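# Hang a corded headset on a desk stand's arm

## Task

Place the headset upright on the stand's arm, hooked by the top of its headband in the span between the post and the lip, and leave it hanging still. Most of its weight must rest on the stand's arm itself, not carried through the cable, and the robot may hold at most a small share. At the end nothing except the robot, the stand and the cable may be in contact with the headset. The stand must remain upright and entirely on the table. The cable's loose end must stay above the table and within its edges; if at any moment it drops far below the tabletop or reaches far past an edge, held or not, the task fails. The two arms must not collide hard or push hard against each other (a hard push scores 0 outright). Once the headset hangs still, declare completion; the result is 0 if completion is never declared or if headset, cable or stand end up wrong. Release and move the grippers away at the end.

## Robot and tools

Robot: two YAM Ultra arms, left_arm and right_arm, each a 6-joint arm with a parallel two-finger gripper. Bases in the scene frame: left_arm at (-0.014, +0.234, 0) m, quat_wxyz (+0.997, 0, 0, -0.080); right_arm at (+0.036, -0.319, 0) m, quat_wxyz (+0.998, 0, 0, +0.064). Joint ranges (rad), base to gripper: waist -2.618 to 3.054, shoulder 0.000 to 3.142, elbow 0.000 to 3.142, wrist pitch -1.571 to 1.571, wrist yaw -1.571 to 1.571, wrist roll -2.094 to 2.094. Elbows stop just before straight. Mounting plates and the metal frame behind the arms are fixed obstacles; a "too close" warning counts each plate plus its side of the frame as part of that arm.

Frames: the scene frame has its origin on the tabletop midway between the arms, +z up, +x out over the table, left_arm on the +y side. The arm names do not match image sides. Each gripper has its own axes: fingers point along its +z and close along its y. end_effector_position is the spot between the finger pads, roughly 1 cm short of the tips. Reported hand positions can be off, more so at long reach.

The 14-number row (used by execute_actions rows and by move target): one list covering both arms, left_arm first then right_arm, each as dx, dy, dz, rx, ry, rz, opening. Every value lies in [-1, 1]. dx..rz are an offset, expressed in that gripper's own axes, from the gripper's pose in the most recent result that displayed it (before any such result in the scene, and for later calls inside one reply, from where the gripper is when the action starts). 1.0 equals 0.6 m of travel or 180 degrees; rx, ry, rz form a single rotation vector. Opening is absolute, not an offset: +1 fully open (0.094 m), -1 closed. Sending zeros does not pause an arm; it pulls it back to the reference pose.

execute_actions: argument actions, a list holding one item or nothing. Empty list = just read the state. An action item {"rows": [...], "steps": n} plays up to 15 rows, n at most 15 (default 15), each step 1/30 s; every row is measured from the same reference pose, not from the prior row, and the final row repeats to fill the steps. A wait item {"steps": n} (up to 300) sends nothing and returns once n steps have elapsed since the previous result, thinking time included. Optional pictures (boolean) toggles camera images. A rejected call moves nothing.

move: target is one 14-number row as above; speed is the path's top speed in m/s, 0.002 to 0.5, default 0.25 (rotation up to twice that in rad/s). Each gripper follows a straight line toward its target, both finishing together, lasting 0.5 to 10 s; beyond 10 s they halt short. Grippers rotate the short way. Paths ignore obstacles and the other arm, may lag or stray, and can overshoot the speed near full extension. The opening is sent at the start. The result adds a "move:" line with the ending (done, off_target, moving, held, fault) and any limits: paced means the sent pose was clipped; held means a safety check blocked steps, after which the arm may jump fast. If only one arm is named, the other finished fine. Distances to target are listed.

wait: seconds, 0 to 10; nothing new is sent. zoom_image: camera (cam_head_left, cam_head_right, cam_high, cam_low, cam_left_wrist, cam_right_wrist, all 504x504) and region [x0, y0, x1, y1] in pixels from the top-left, at most 504 by 504. read_manual: only licence texts. finished_scene: scene, the current scene's number; it ends and grades the scene permanently.

Result lines: the state line gives each gripper's position (m) and quat_wxyz in the scene frame. grip_measured is the finger opening on the command scale (Joint positions' last value per arm is metres); readings may be off by about 1 mm. "pose unreachable" means the clearance check altered or blocked that arm's command; HELD marks steps not sent. "Hand target" is the pose the controller is now steering toward. FAULT and OVER-TEMPERATURE FAULT lines mean an arm stopped; MOTOR HOT warns at 75 °C, 90 °C stops the arm 10 s, 100 °C makes it drop everything.

Control behaviour: each step the command is clipped to within 70 mm and 16 degrees of the measured pose, then solved by damped IK favouring position over orientation. After an action the arm continues only to its last clipped pose, so check and send the remainder. Arms usually finish a centimetre or more low, and repeated zero offsets let them sag; to hold an arm still, send in a reply's first call the offset back to its desired pose (raising it if still low), zeros afterwards. The simulation keeps running while you think.

Gripping: to grasp, command an opening about 0.03 below grip_measured for a firm hold, less for a lighter one. Finger force is roughly 50 to 62 N per pad, weaker on very thin parts.

Avoid: fast contacts and targets set far past a contact point (both push harder); arms striking or squeezing each other; knocking the stand over or anything off the table; letting the cable end dangle off or below the table; long loaded holds that overheat motors. Open and retreat after the headset hangs still.

Each tool is called after "Call:" as name(argument=value, ...) on one line, values as JSON.

## Session

Call:
execute_actions(actions=[])

Scene clock: 0.00 s of 4500.00 s.
left_arm: end_effector_position=(+0.2681, +0.0350, +0.2226) grip_measured=+1.000 end_effector_quat_wxyz=(+0.528, +0.443, +0.590, -0.419) | right_arm: end_effector_position=(+0.4743, -0.5342, +0.3762) grip_measured=+1.000 end_effector_quat_wxyz=(+0.127, +0.817, +0.318, +0.463)
Joint positions: left_arm=[0.042 1.291 0.57  0.478 1.187 0.2   0.094] | right_arm=[-0.804  1.953  2.378 -1.158 -0.635  2.013  0.094]
Joint velocities: left_arm=[-0.002  0.002 -0.007 -0.007  0.007 -0.066  0.   ] | right_arm=[-0.007  0.002 -0.012  0.022  0.022  0.022  0.   ]
Motor temperatures (°C, as the motors report them): left_arm=[26 31 29 29 26 28] | right_arm=[26 34 29 30 28 26]
Hand target (left_arm): +0.268, +0.035, +0.232; +0.539, +0.452, +0.578, -0.414
Hand target (right_arm): +0.472, -0.532, +0.379; +0.127, +0.816, +0.320, +0.464

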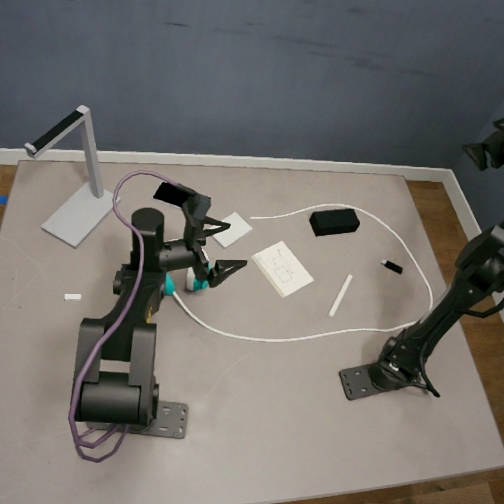

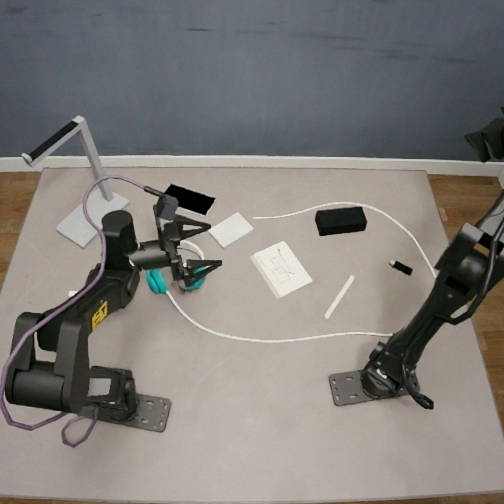

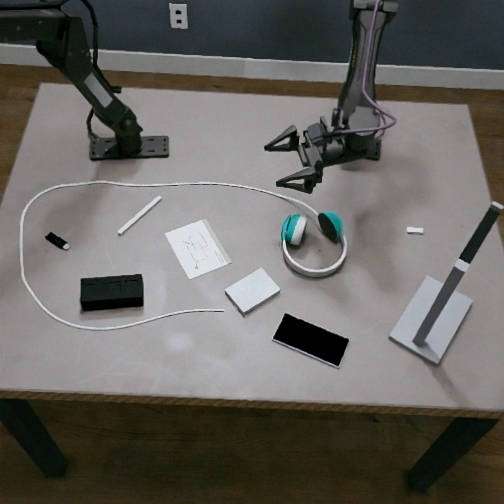

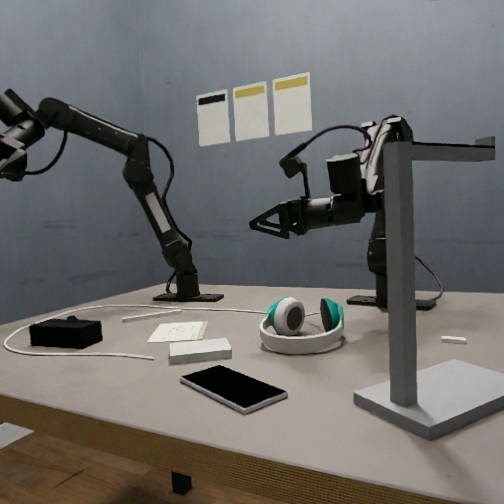

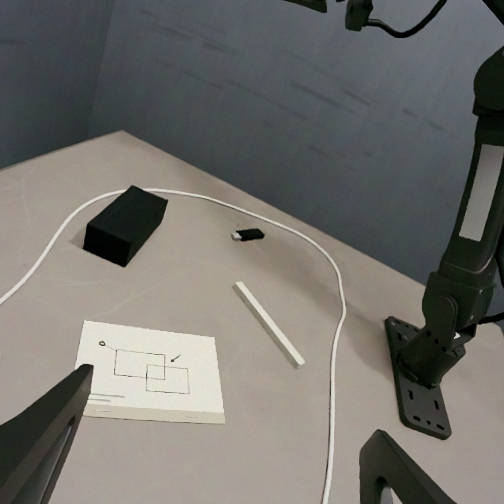

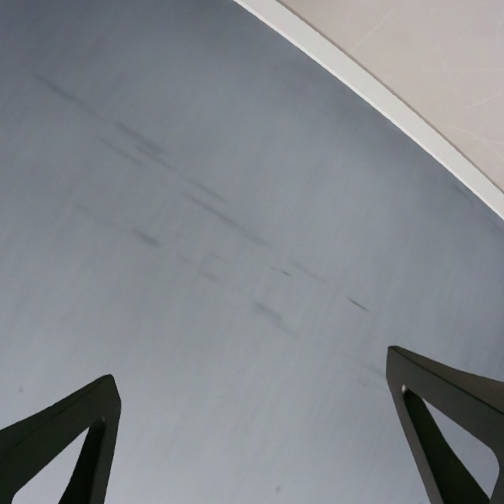

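Call:
move(target=[0.165,0.26,-0.047,0.156,0.453,0.184,0.4,0,0,0,0,0,0,1])

Scene clock: 23.63 s of 4500.00 s.
left_arm: end_effector_position=(+0.4001, +0.1133, +0.1083) grip_measured=+0.402 end_effector_quat_wxyz=(-0.010, +0.842, +0.539, -0.018) | right_arm: end_effector_position=(+0.4743, -0.5342, +0.3762) grip_measured=+1.000 end_effector_quat_wxyz=(+0.127, +0.817, +0.318, +0.463)
Joint positions: left_arm=[-0.12   2.28   2.189 -1.519  0.015  1.723  0.066] | right_arm=[-0.804  1.953  2.378 -1.158 -0.635  2.013  0.094]
Joint velocities: left_arm=[-0.007 -0.002  0.007  0.007 -0.022  0.051  0.001] | right_arm=[-0.002  0.002  0.007 -0.051  0.051 -0.051  0.   ]
Motor temperatures (°C, as the motors report them): left_arm=[26 33 32 31 26 28] | right_arm=[26 40 31 32 28 26]
Hand target (left_arm): +0.403, +0.110, +0.119; +0.000, +0.845, +0.535, -0.009
Hand target (right_arm): +0.474, -0.534, +0.376; +0.127, +0.817, +0.318, +0.463
Off the commanded pose (left_arm): 0.016 m, 2 deg.
Off the commanded pose (right_arm): 0.000 m, 0 deg.
After step 90, 16.83 s passed at rest.
move: off_target (left_arm)

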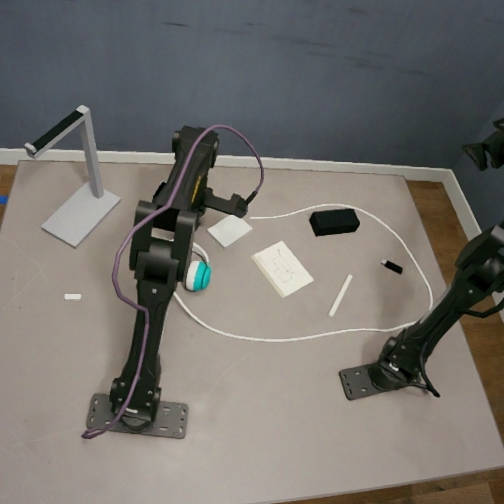

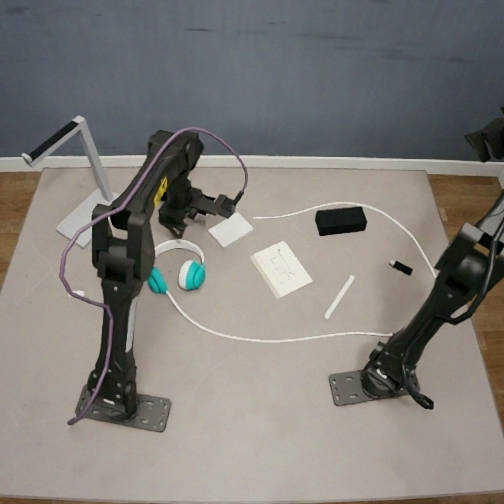

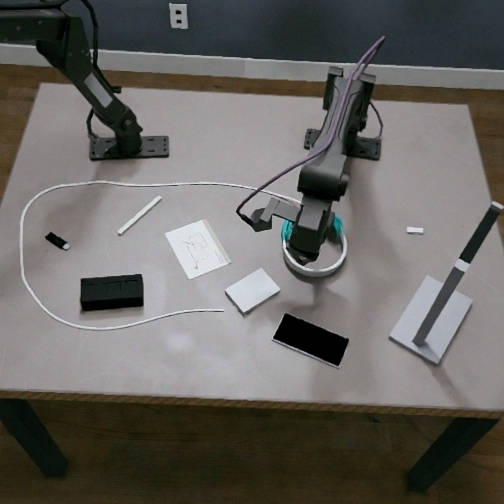

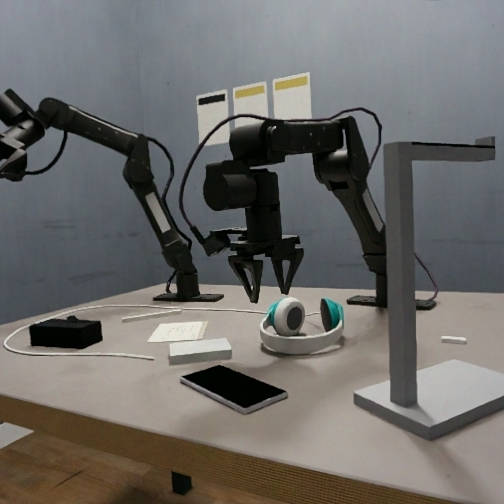

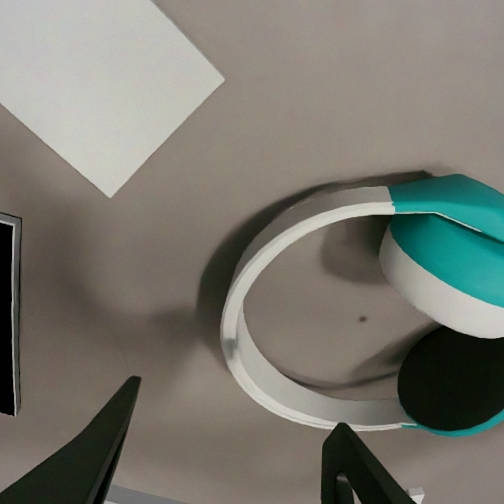

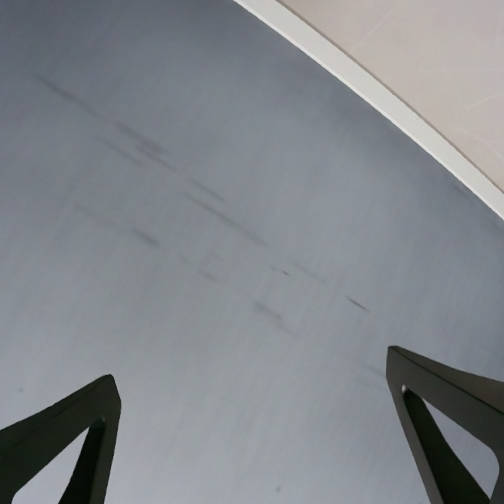

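Call:
move(target=[-0.075,-0.01,0.06,0,0,0.11,0.4,0,0,0,0,0,0,1], speed=0.15)

Scene clock: 33.20 s of 4500.00 s.
left_arm: end_effector_position=(+0.3761, +0.0773, +0.0608) grip_measured=+0.402 end_effector_quat_wxyz=(-0.020, +0.919, +0.392, -0.029) | right_arm: end_effector_position=(+0.4743, -0.5342, +0.3762) grip_measured=+1.000 end_effector_quat_wxyz=(+0.127, +0.817, +0.318, +0.463)
Joint positions: left_arm=[-0.219  2.251  1.951 -1.34   0.012  1.957  0.066] | right_arm=[-0.804  1.953  2.378 -1.158 -0.635  2.013  0.094]
Joint velocities: left_arm=[-0.002 -0.022 -0.002  0.051  0.037  0.022 -0.   ] | right_arm=[ 0.022 -0.002 -0.012 -0.066  0.007  0.051  0.   ]
Motor temperatures (°C, as the motors report them): left_arm=[26 37 33 30 26 28] | right_arm=[26 41 31 32 28 26]
Hand target (left_arm): +0.375, +0.074, +0.073; -0.006, +0.922, +0.387, -0.020
Hand target (right_arm): +0.474, -0.534, +0.376; +0.127, +0.817, +0.318, +0.463
Off the commanded pose (left_arm): 0.013 m, 2 deg.
Off the commanded pose (right_arm): 0.000 m, 0 deg.
After step 90, 4.93 s passed at rest.
move: off_target (left_arm)

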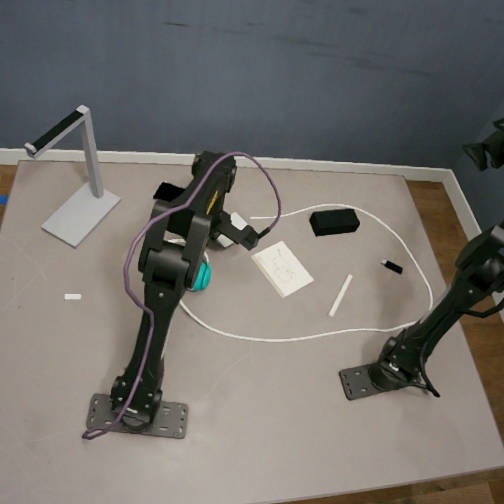

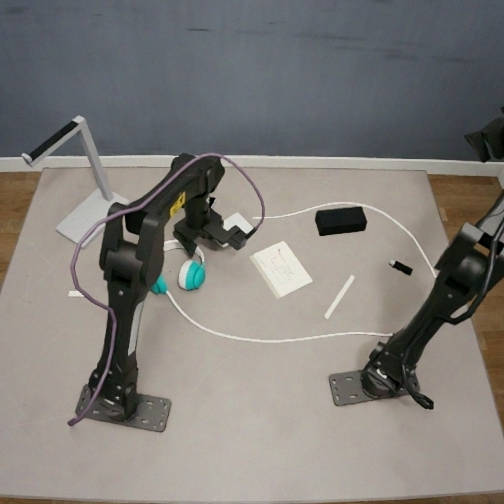

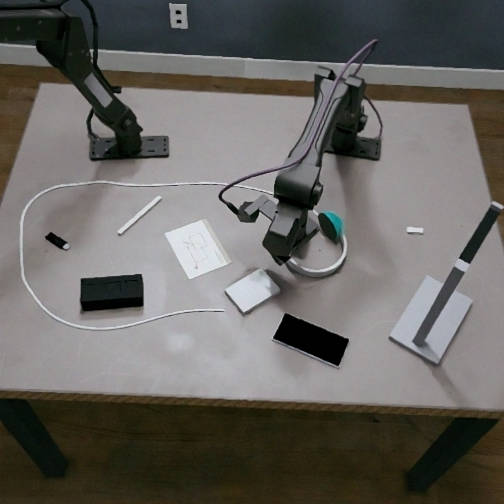

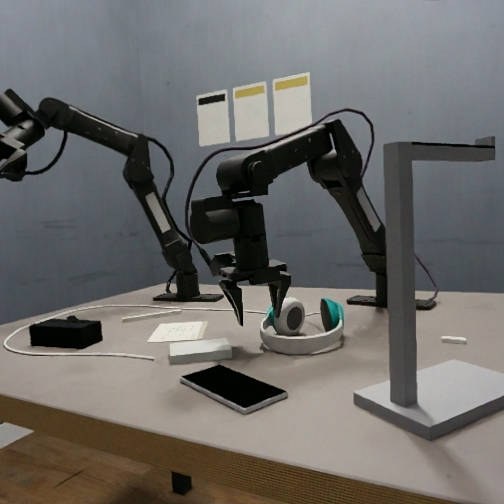

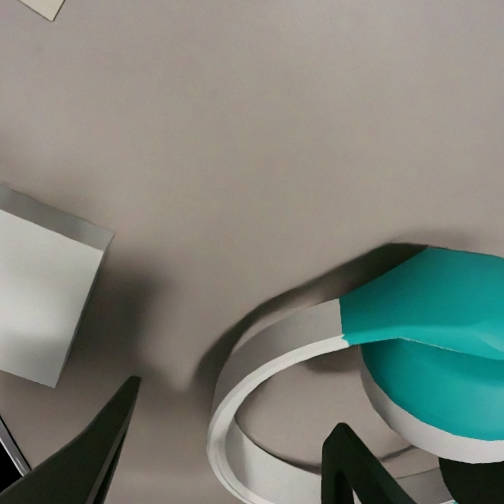

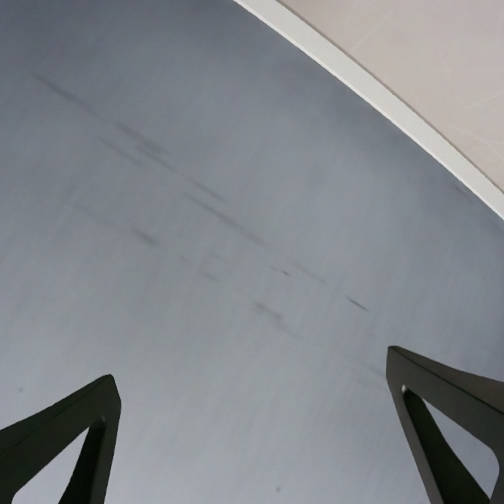

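Call:
move(target=[0.01,0.008,0.055,0,0,0,0,0,0,0,0,0,0,1], speed=0.06)

Call:
move(target=[0,0,0,0,0,0,-0.9,0,0,0,0,0,0,1])

Call:
move(target=[0,0,-0.2,0,0,-0.1,-0.9,0,0,0,0,0,0,1], speed=0.12)

Scene clock: 44.67 s of 4500.00 s.
left_arm: end_effector_position=(+0.3809, +0.0757, +0.0257) grip_measured=+0.002 end_effector_quat_wxyz=(-0.022, +0.919, +0.391, -0.030) | right_arm: end_effector_position=(+0.4743, -0.5342, +0.3762) grip_measured=+1.000 end_effector_quat_wxyz=(+0.127, +0.817, +0.318, +0.463)
Joint positions: left_arm=[-0.219  2.299  1.89  -1.237  0.011  1.959  0.047] | right_arm=[-0.804  1.953  2.378 -1.158 -0.635  2.013  0.094]
Joint velocities: left_arm=[-0.017 -0.012 -0.007  0.051  0.066 -0.022 -0.   ] | right_arm=[-0.012  0.012 -0.002 -0.007 -0.066  0.022  0.   ]
Motor temperatures (°C, as the motors report them): left_arm=[26 42 32 30 26 28] | right_arm=[26 41 31 33 28 26]
Hand target (left_arm): +0.382, +0.079, +0.027; -0.020, +0.919, +0.392, -0.029
Hand target (right_arm): +0.474, -0.534, +0.376; +0.127, +0.817, +0.318, +0.463
Off the commanded pose (left_arm): 0.004 m, 0 deg.
Off the commanded pose (right_arm): 0.000 m, 0 deg.
After step 90, 7.47 s passed at rest.
move: done

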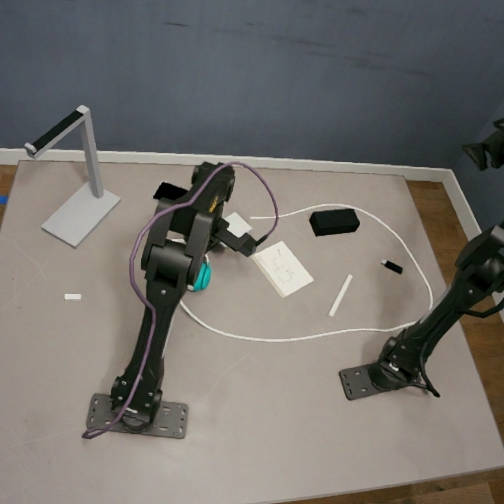

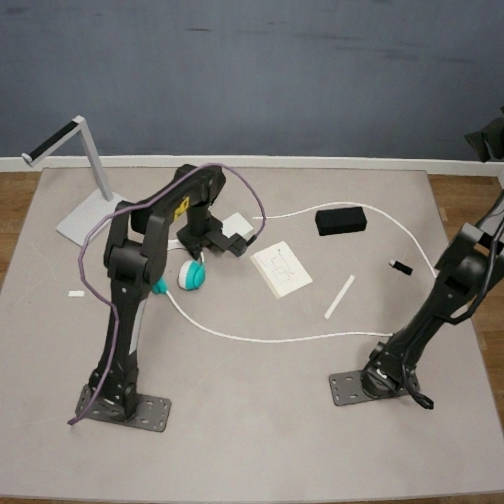

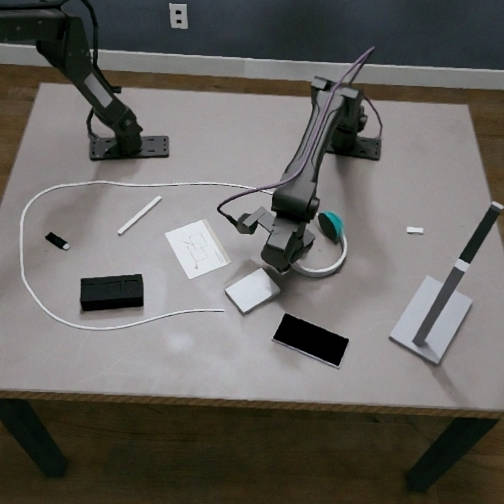

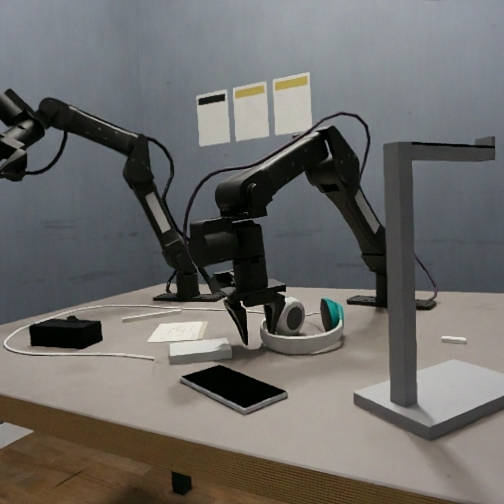

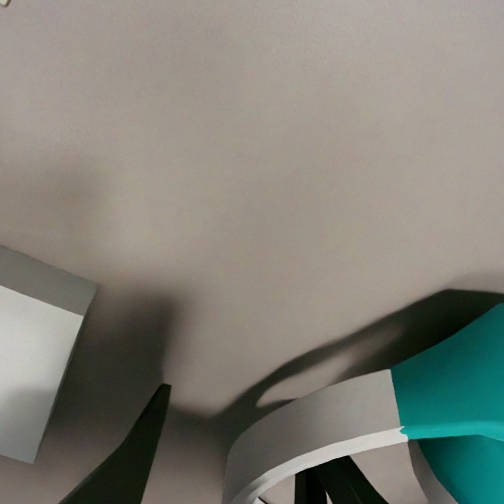

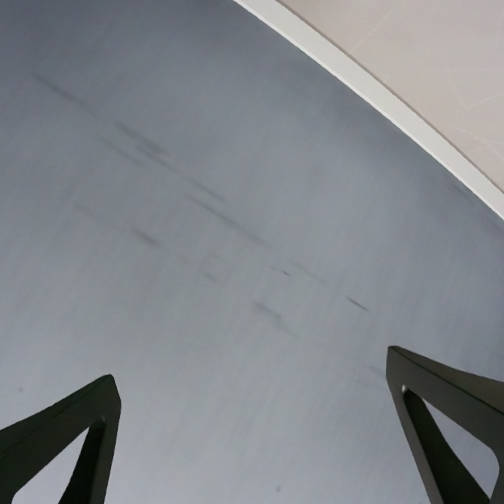

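Scene clock: 45.17 s of 4500.00 s.
left_arm: end_effector_position=(+0.3816, +0.0755, +0.0244) grip_measured=-0.852 end_effector_quat_wxyz=(-0.022, +0.919, +0.392, -0.029) | right_arm: end_effector_position=(+0.4743, -0.5342, +0.3762) grip_measured=+1.000 end_effector_quat_wxyz=(+0.127, +0.817, +0.318, +0.463)
Joint positions: left_arm=[-0.219  2.302  1.89  -1.233  0.01   1.957  0.007] | right_arm=[-0.804  1.953  2.378 -1.158 -0.635  2.013  0.094]
Joint velocities: left_arm=[ 0.017  0.002 -0.012 -0.007 -0.11   0.037 -0.   ] | right_arm=[-0.002 -0.012  0.007 -0.007 -0.037 -0.037  0.   ]
Motor temperatures (°C, as the motors report them): left_arm=[26 42 32 30 26 28] | right_arm=[26 41 31 33 28 26]
Hand target (left_arm): +0.381, +0.076, +0.026; -0.022, +0.920, +0.391, -0.030
Hand target (right_arm): +0.474, -0.534, +0.376; +0.127, +0.817, +0.318, +0.463
Off the commanded pose (left_arm): 0.002 m, 0 deg.
Off the commanded pose (right_arm): 0.000 m, 0 deg.
move: done

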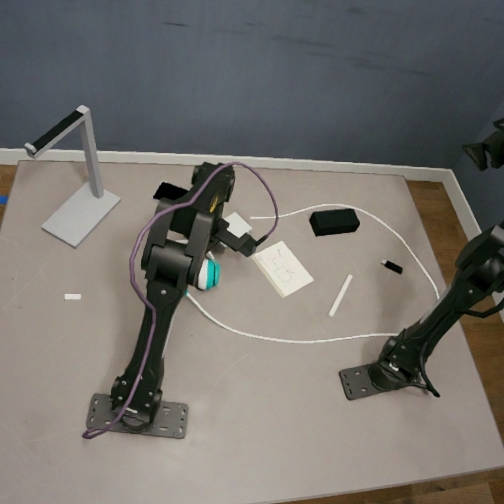

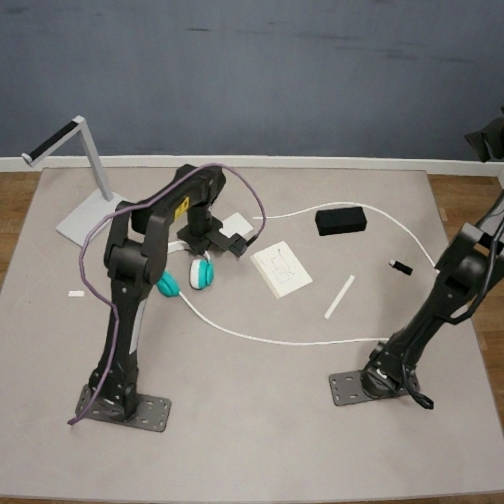

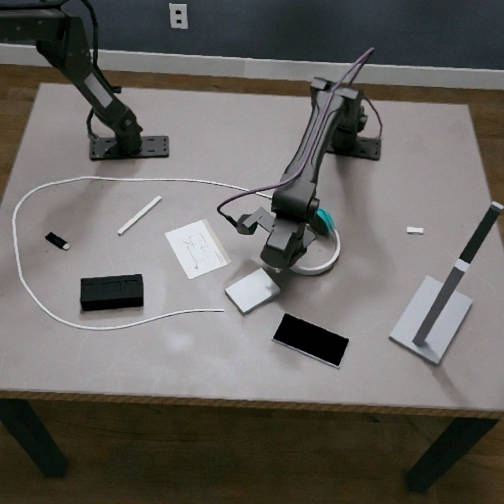

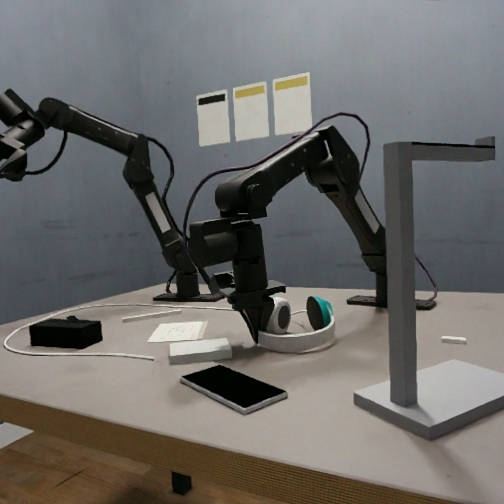

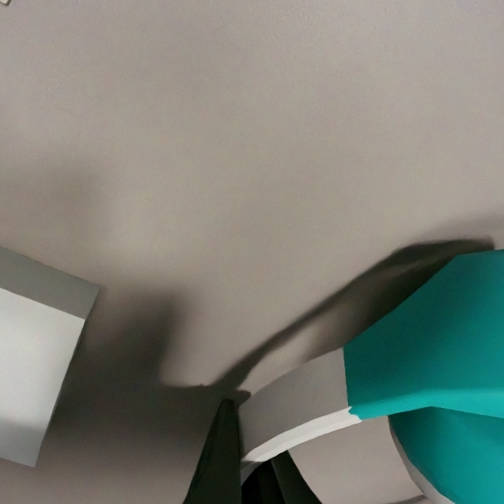

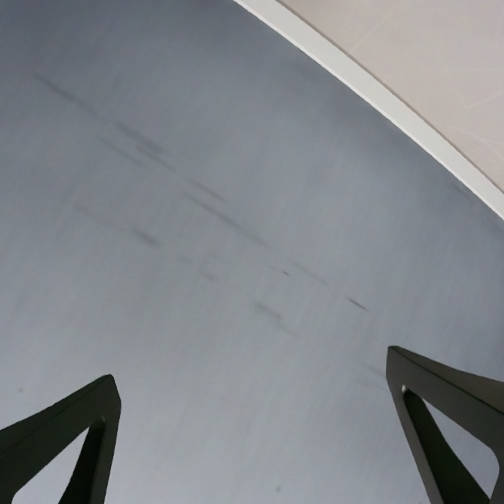

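Scene clock: 46.90 s of 4500.00 s.
left_arm: end_effector_position=(+0.3865, +0.0742, +0.1201) grip_measured=-0.852 end_effector_quat_wxyz=(-0.011, +0.850, +0.527, -0.012) | right_arm: end_effector_position=(+0.4743, -0.5342, +0.3762) grip_measured=+1.000 end_effector_quat_wxyz=(+0.127, +0.817, +0.318, +0.463)
Joint positions: left_arm=[-0.219  2.281  2.239 -1.56   0.006  1.653  0.007] | right_arm=[-0.804  1.953  2.378 -1.158 -0.635  2.013  0.094]
Joint velocities: left_arm=[ 0.002 -0.002 -0.012 -0.022 -0.066 -0.007 -0.001] | right_arm=[ 0.002 -0.002 -0.017 -0.007  0.037  0.022  0.   ]
Motor temperatures (°C, as the motors report them): left_arm=[26 43 32 29 26 28] | right_arm=[26 41 31 33 28 26]
Hand target (left_arm): +0.388, +0.074, +0.143; +0.010, +0.847, +0.531, +0.001
Hand target (right_arm): +0.474, -0.534, +0.376; +0.127, +0.817, +0.318, +0.463
Off the commanded pose (left_arm): 0.024 m, 2 deg.
Off the commanded pose (right_arm): 0.000 m, 0 deg.
joint sent to its limit (left arm) — the command would take joint 4 (wrist pitch) past its lower limit, so that joint was sent only as far as its limit.
move: off_target (left_arm)

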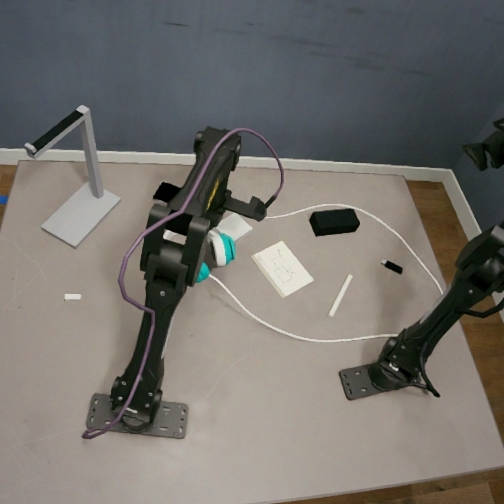

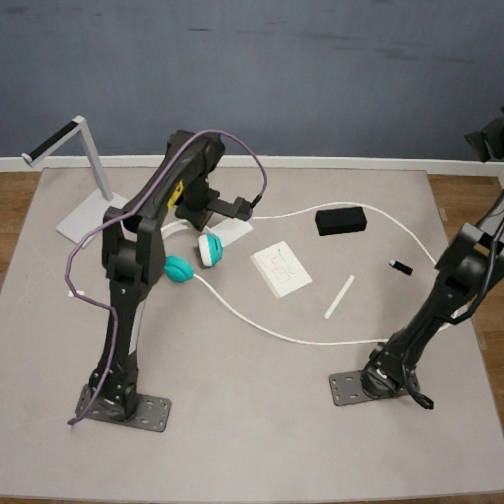

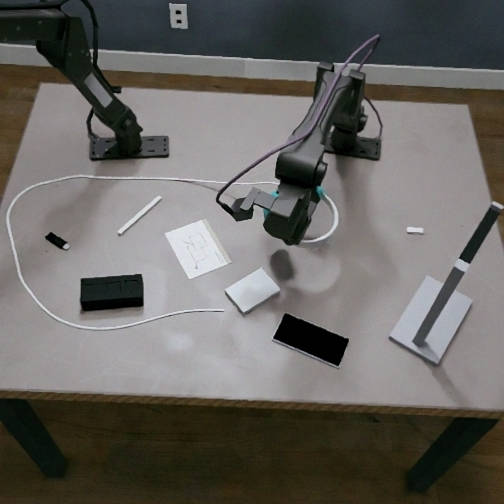

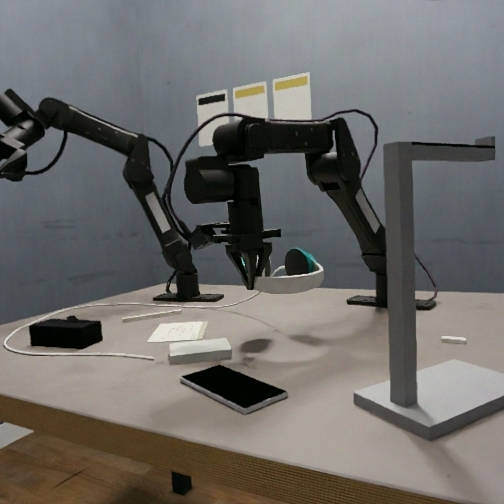

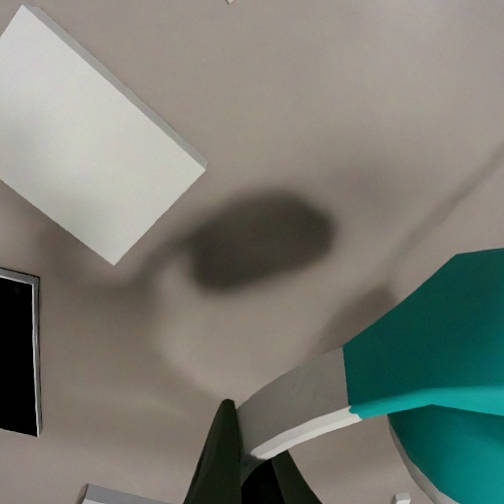

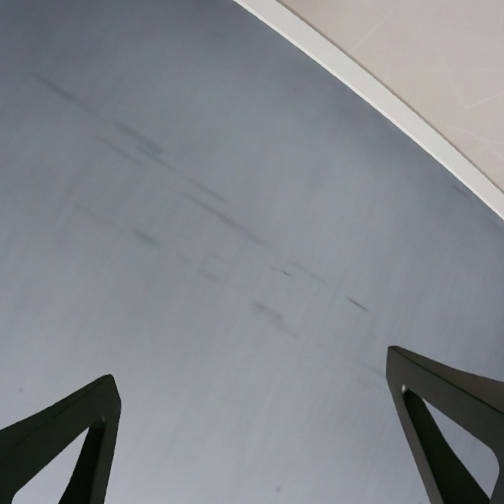

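Call:
move(target=[0.3,-0.25,-0.42,-0.49,0.116,0.145,-0.9,0,0,0,0,0,0,1], speed=0.15)

Scene clock: 64.13 s of 4500.00 s.
left_arm: end_effector_position=(+0.3375, +0.2984, +0.3519) grip_measured=-0.852 end_effector_quat_wxyz=(+0.500, +0.686, +0.224, +0.478) | right_arm: end_effector_position=(+0.4743, -0.5342, +0.3762) grip_measured=+1.000 end_effector_quat_wxyz=(+0.127, +0.817, +0.318, +0.463)
Joint positions: left_arm=[0.808 1.194 0.964 0.128 1.139 2.11  0.007] | right_arm=[-0.804  1.953  2.378 -1.158 -0.635  2.013  0.094]
Joint velocities: left_arm=[ 0.012  0.007 -0.002 -0.037  0.051  0.007  0.001] | right_arm=[-0.012  0.017 -0.017 -0.022 -0.037 -0.007  0.   ]
Motor temperatures (°C, as the motors report them): left_arm=[26 44 33 30 26 28] | right_arm=[26 42 32 33 28 26]
Hand target (left_arm): +0.336, +0.298, +0.376; +0.494, +0.684, +0.192, +0.502
Hand target (right_arm): +0.474, -0.534, +0.376; +0.127, +0.817, +0.318, +0.463
Off the commanded pose (left_arm): 0.023 m, 4 deg.
Off the commanded pose (right_arm): 0.000 m, 0 deg.
joint sent to its limit (left arm) — the command would take joint 6 (wrist roll) past its upper limit, so that joint was sent only as far as its limit.
After step 90, 8.17 s passed at rest.
move: off_target (left_arm); limits=paced

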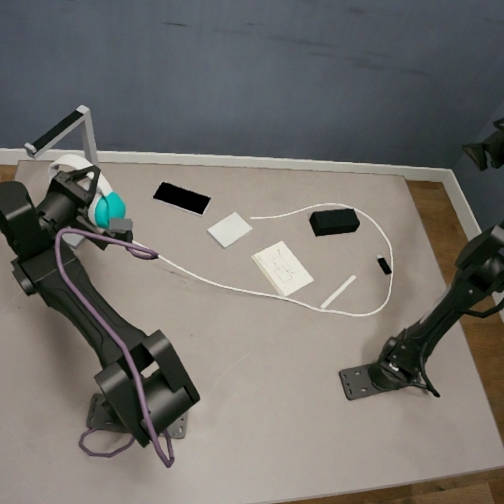

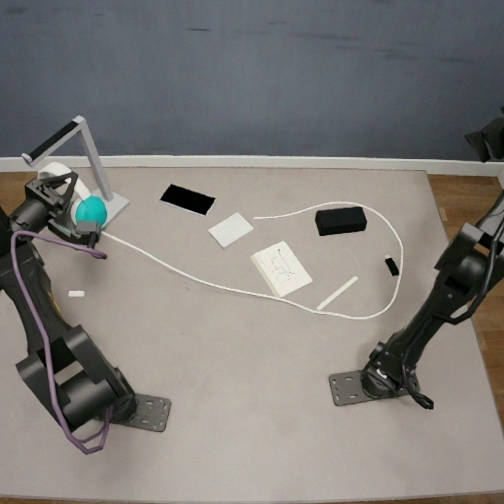

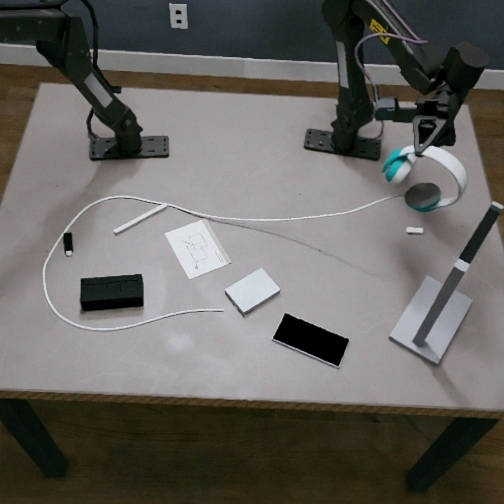

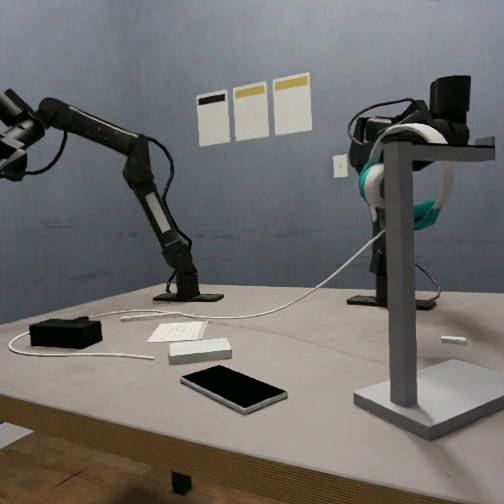

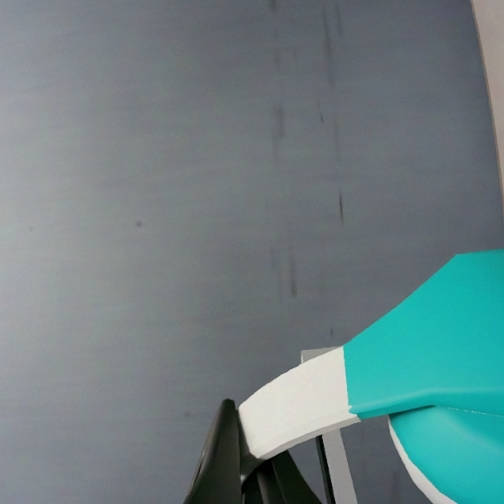

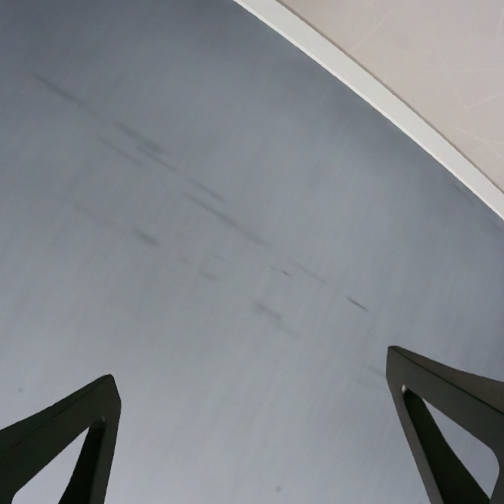

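Call:
move(target=[0.187,-0.09,-0.09,-0.05,0.03,0.127,-0.9,0,0,0,0,0,0,1], speed=0.1)

Scene clock: 78.27 s of 4500.00 s.
left_arm: end_effector_position=(+0.3500, +0.4317, +0.3292) grip_measured=-0.852 end_effector_quat_wxyz=(+0.451, +0.664, +0.091, +0.590) | right_arm: end_effector_position=(+0.4743, -0.5342, +0.3762) grip_measured=+1.000 end_effector_quat_wxyz=(+0.127, +0.817, +0.318, +0.463)
Joint positions: left_arm=[1.093 1.778 1.079 1.403 1.412 1.655 0.007] | right_arm=[-0.804  1.953  2.378 -1.158 -0.635  2.013  0.094]
Joint velocities: left_arm=[ 0.007  0.051  0.022  0.168  0.037 -0.125 -0.   ] | right_arm=[-0.002 -0.007 -0.022 -0.007 -0.066 -0.066  0.   ]
Motor temperatures (°C, as the motors report them): left_arm=[26 38 35 32 26 28] | right_arm=[26 42 32 33 28 26]
Hand target (left_arm): +0.348, +0.434, +0.350; +0.433, +0.656, +0.072, +0.614
Hand target (right_arm): +0.474, -0.534, +0.376; +0.127, +0.817, +0.318, +0.463
Off the commanded pose (left_arm): 0.025 m, 4 deg.
Off the commanded pose (right_arm): 0.000 m, 0 deg.
After step 90, 8.20 s passed at rest.
move: off_target (left_arm)

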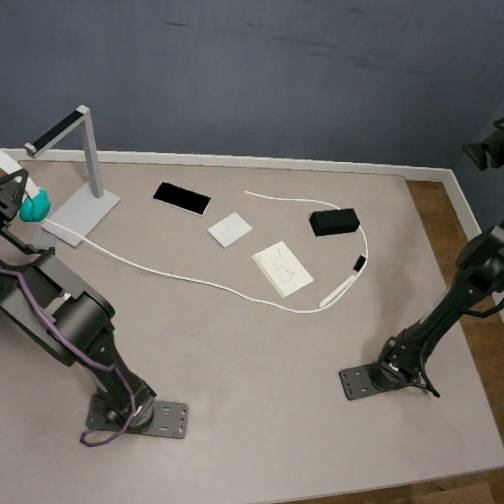

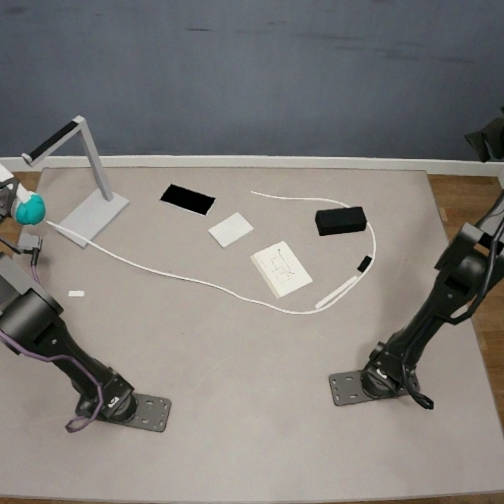

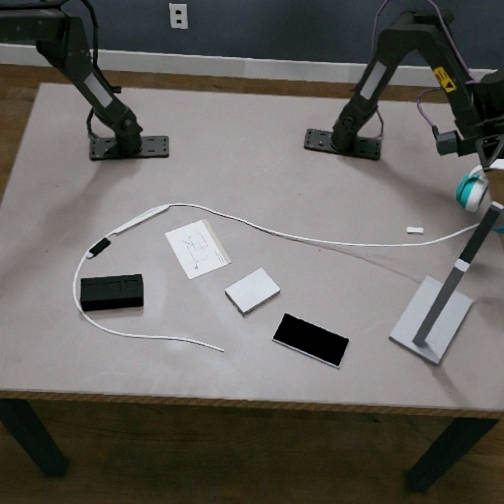

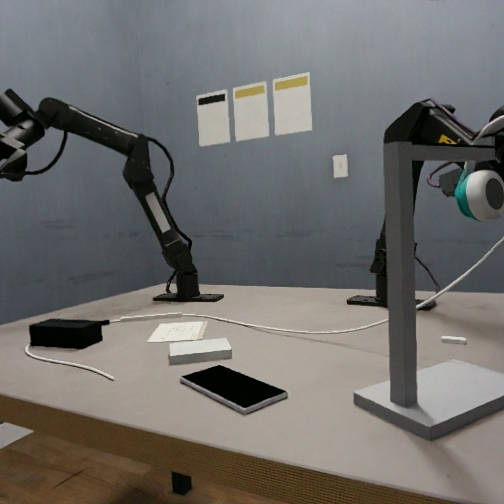

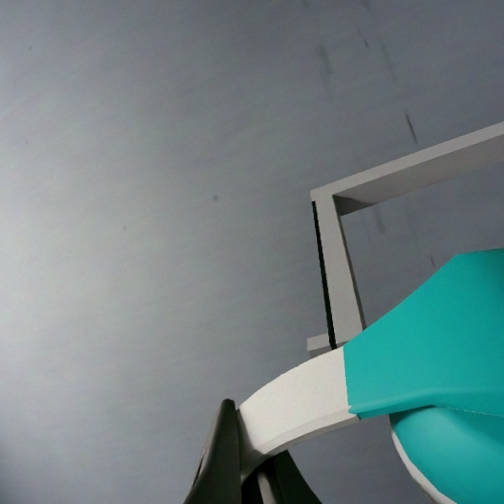

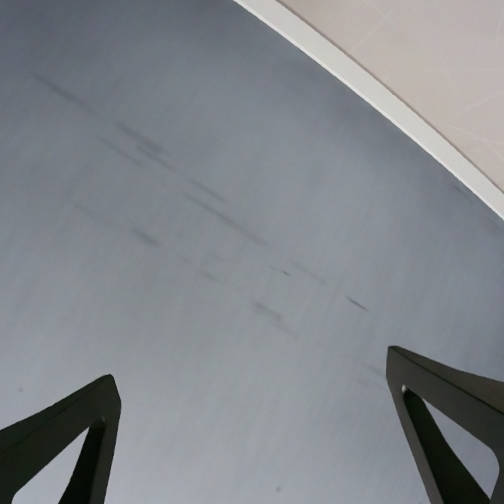

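Call:
move(target=[0.01,0.02,0.1,0,0,0.05,-0.9,0,0,0,0,0,0,1], speed=0.05)

Scene clock: 92.43 s of 4500.00 s.
left_arm: end_effector_position=(+0.3969, +0.3994, +0.3195) grip_measured=-0.852 end_effector_quat_wxyz=(+0.433, +0.673, +0.061, +0.597) | right_arm: end_effector_position=(+0.4743, -0.5342, +0.3762) grip_measured=+1.000 end_effector_quat_wxyz=(+0.127, +0.817, +0.318, +0.463)
Joint positions: left_arm=[0.938 1.742 1.105 0.968 1.302 2.104 0.007] | right_arm=[-0.804  1.953  2.378 -1.158 -0.635  2.013  0.094]
Joint velocities: left_arm=[ 0.002 -0.007  0.017 -0.007  0.007 -0.051 -0.002] | right_arm=[ 0.002  0.007 -0.007 -0.037  0.051 -0.022  0.   ]
Motor temperatures (°C, as the motors report them): left_arm=[26 38 35 31 26 28] | right_arm=[26 43 32 34 28 26]
Hand target (left_arm): +0.397, +0.398, +0.349; +0.409, +0.663, +0.038, +0.626
Hand target (right_arm): +0.474, -0.534, +0.376; +0.127, +0.817, +0.318, +0.463
Off the commanded pose (left_arm): 0.029 m, 5 deg.
Off the commanded pose (right_arm): 0.000 m, 0 deg.
joint sent to its limit (left arm) — the command would take joint 6 (wrist roll) past its upper limit, so that joint was sent only as far as its limit.
After step 90, 9.33 s passed at rest.
move: off_target (left_arm)

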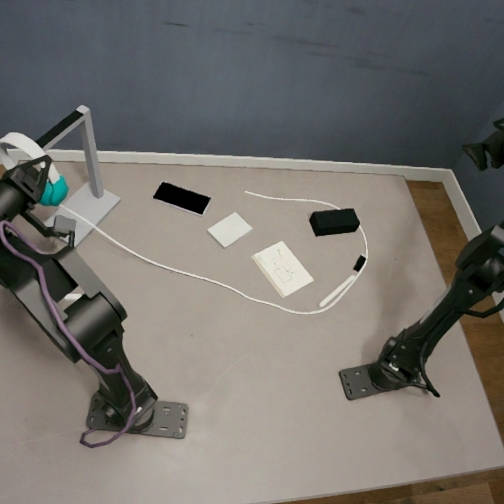

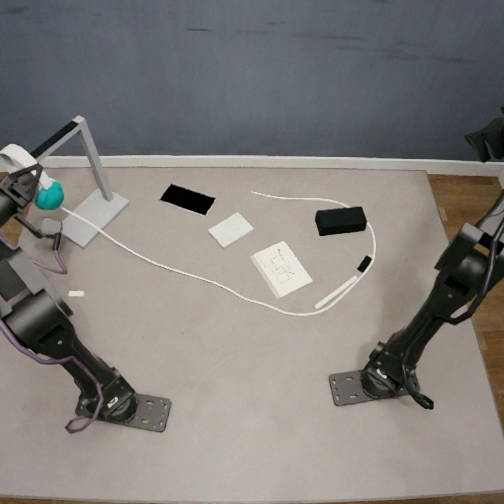

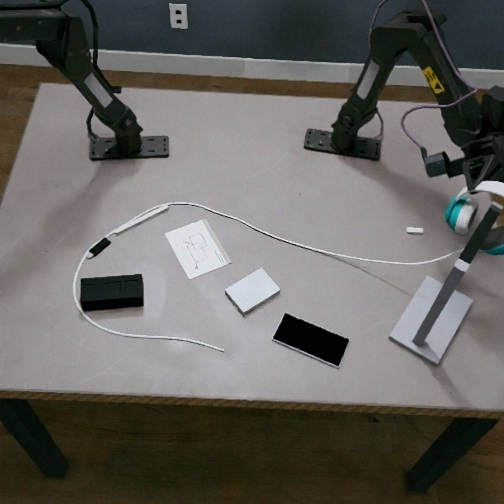

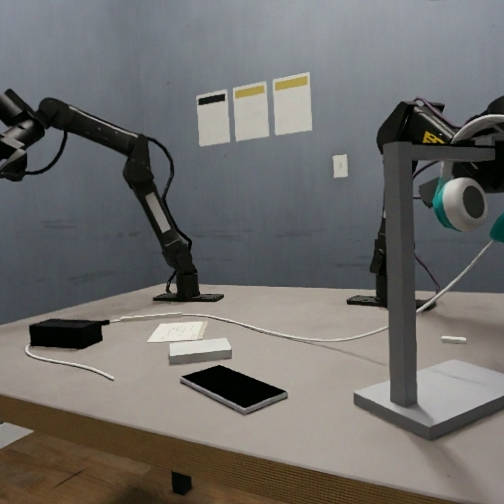

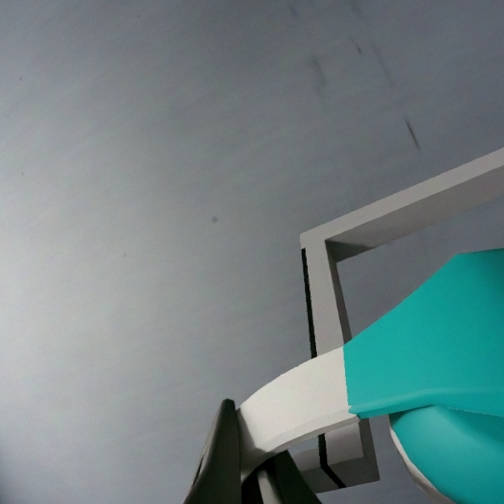

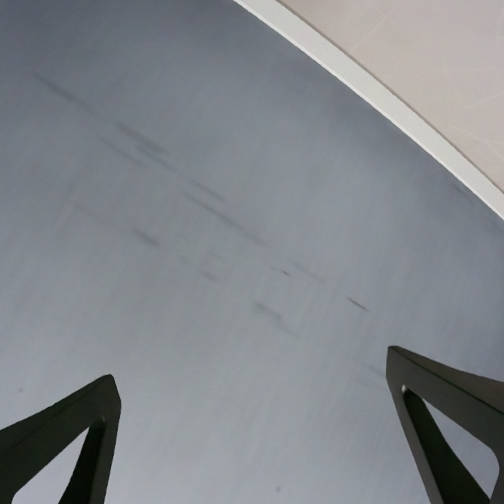

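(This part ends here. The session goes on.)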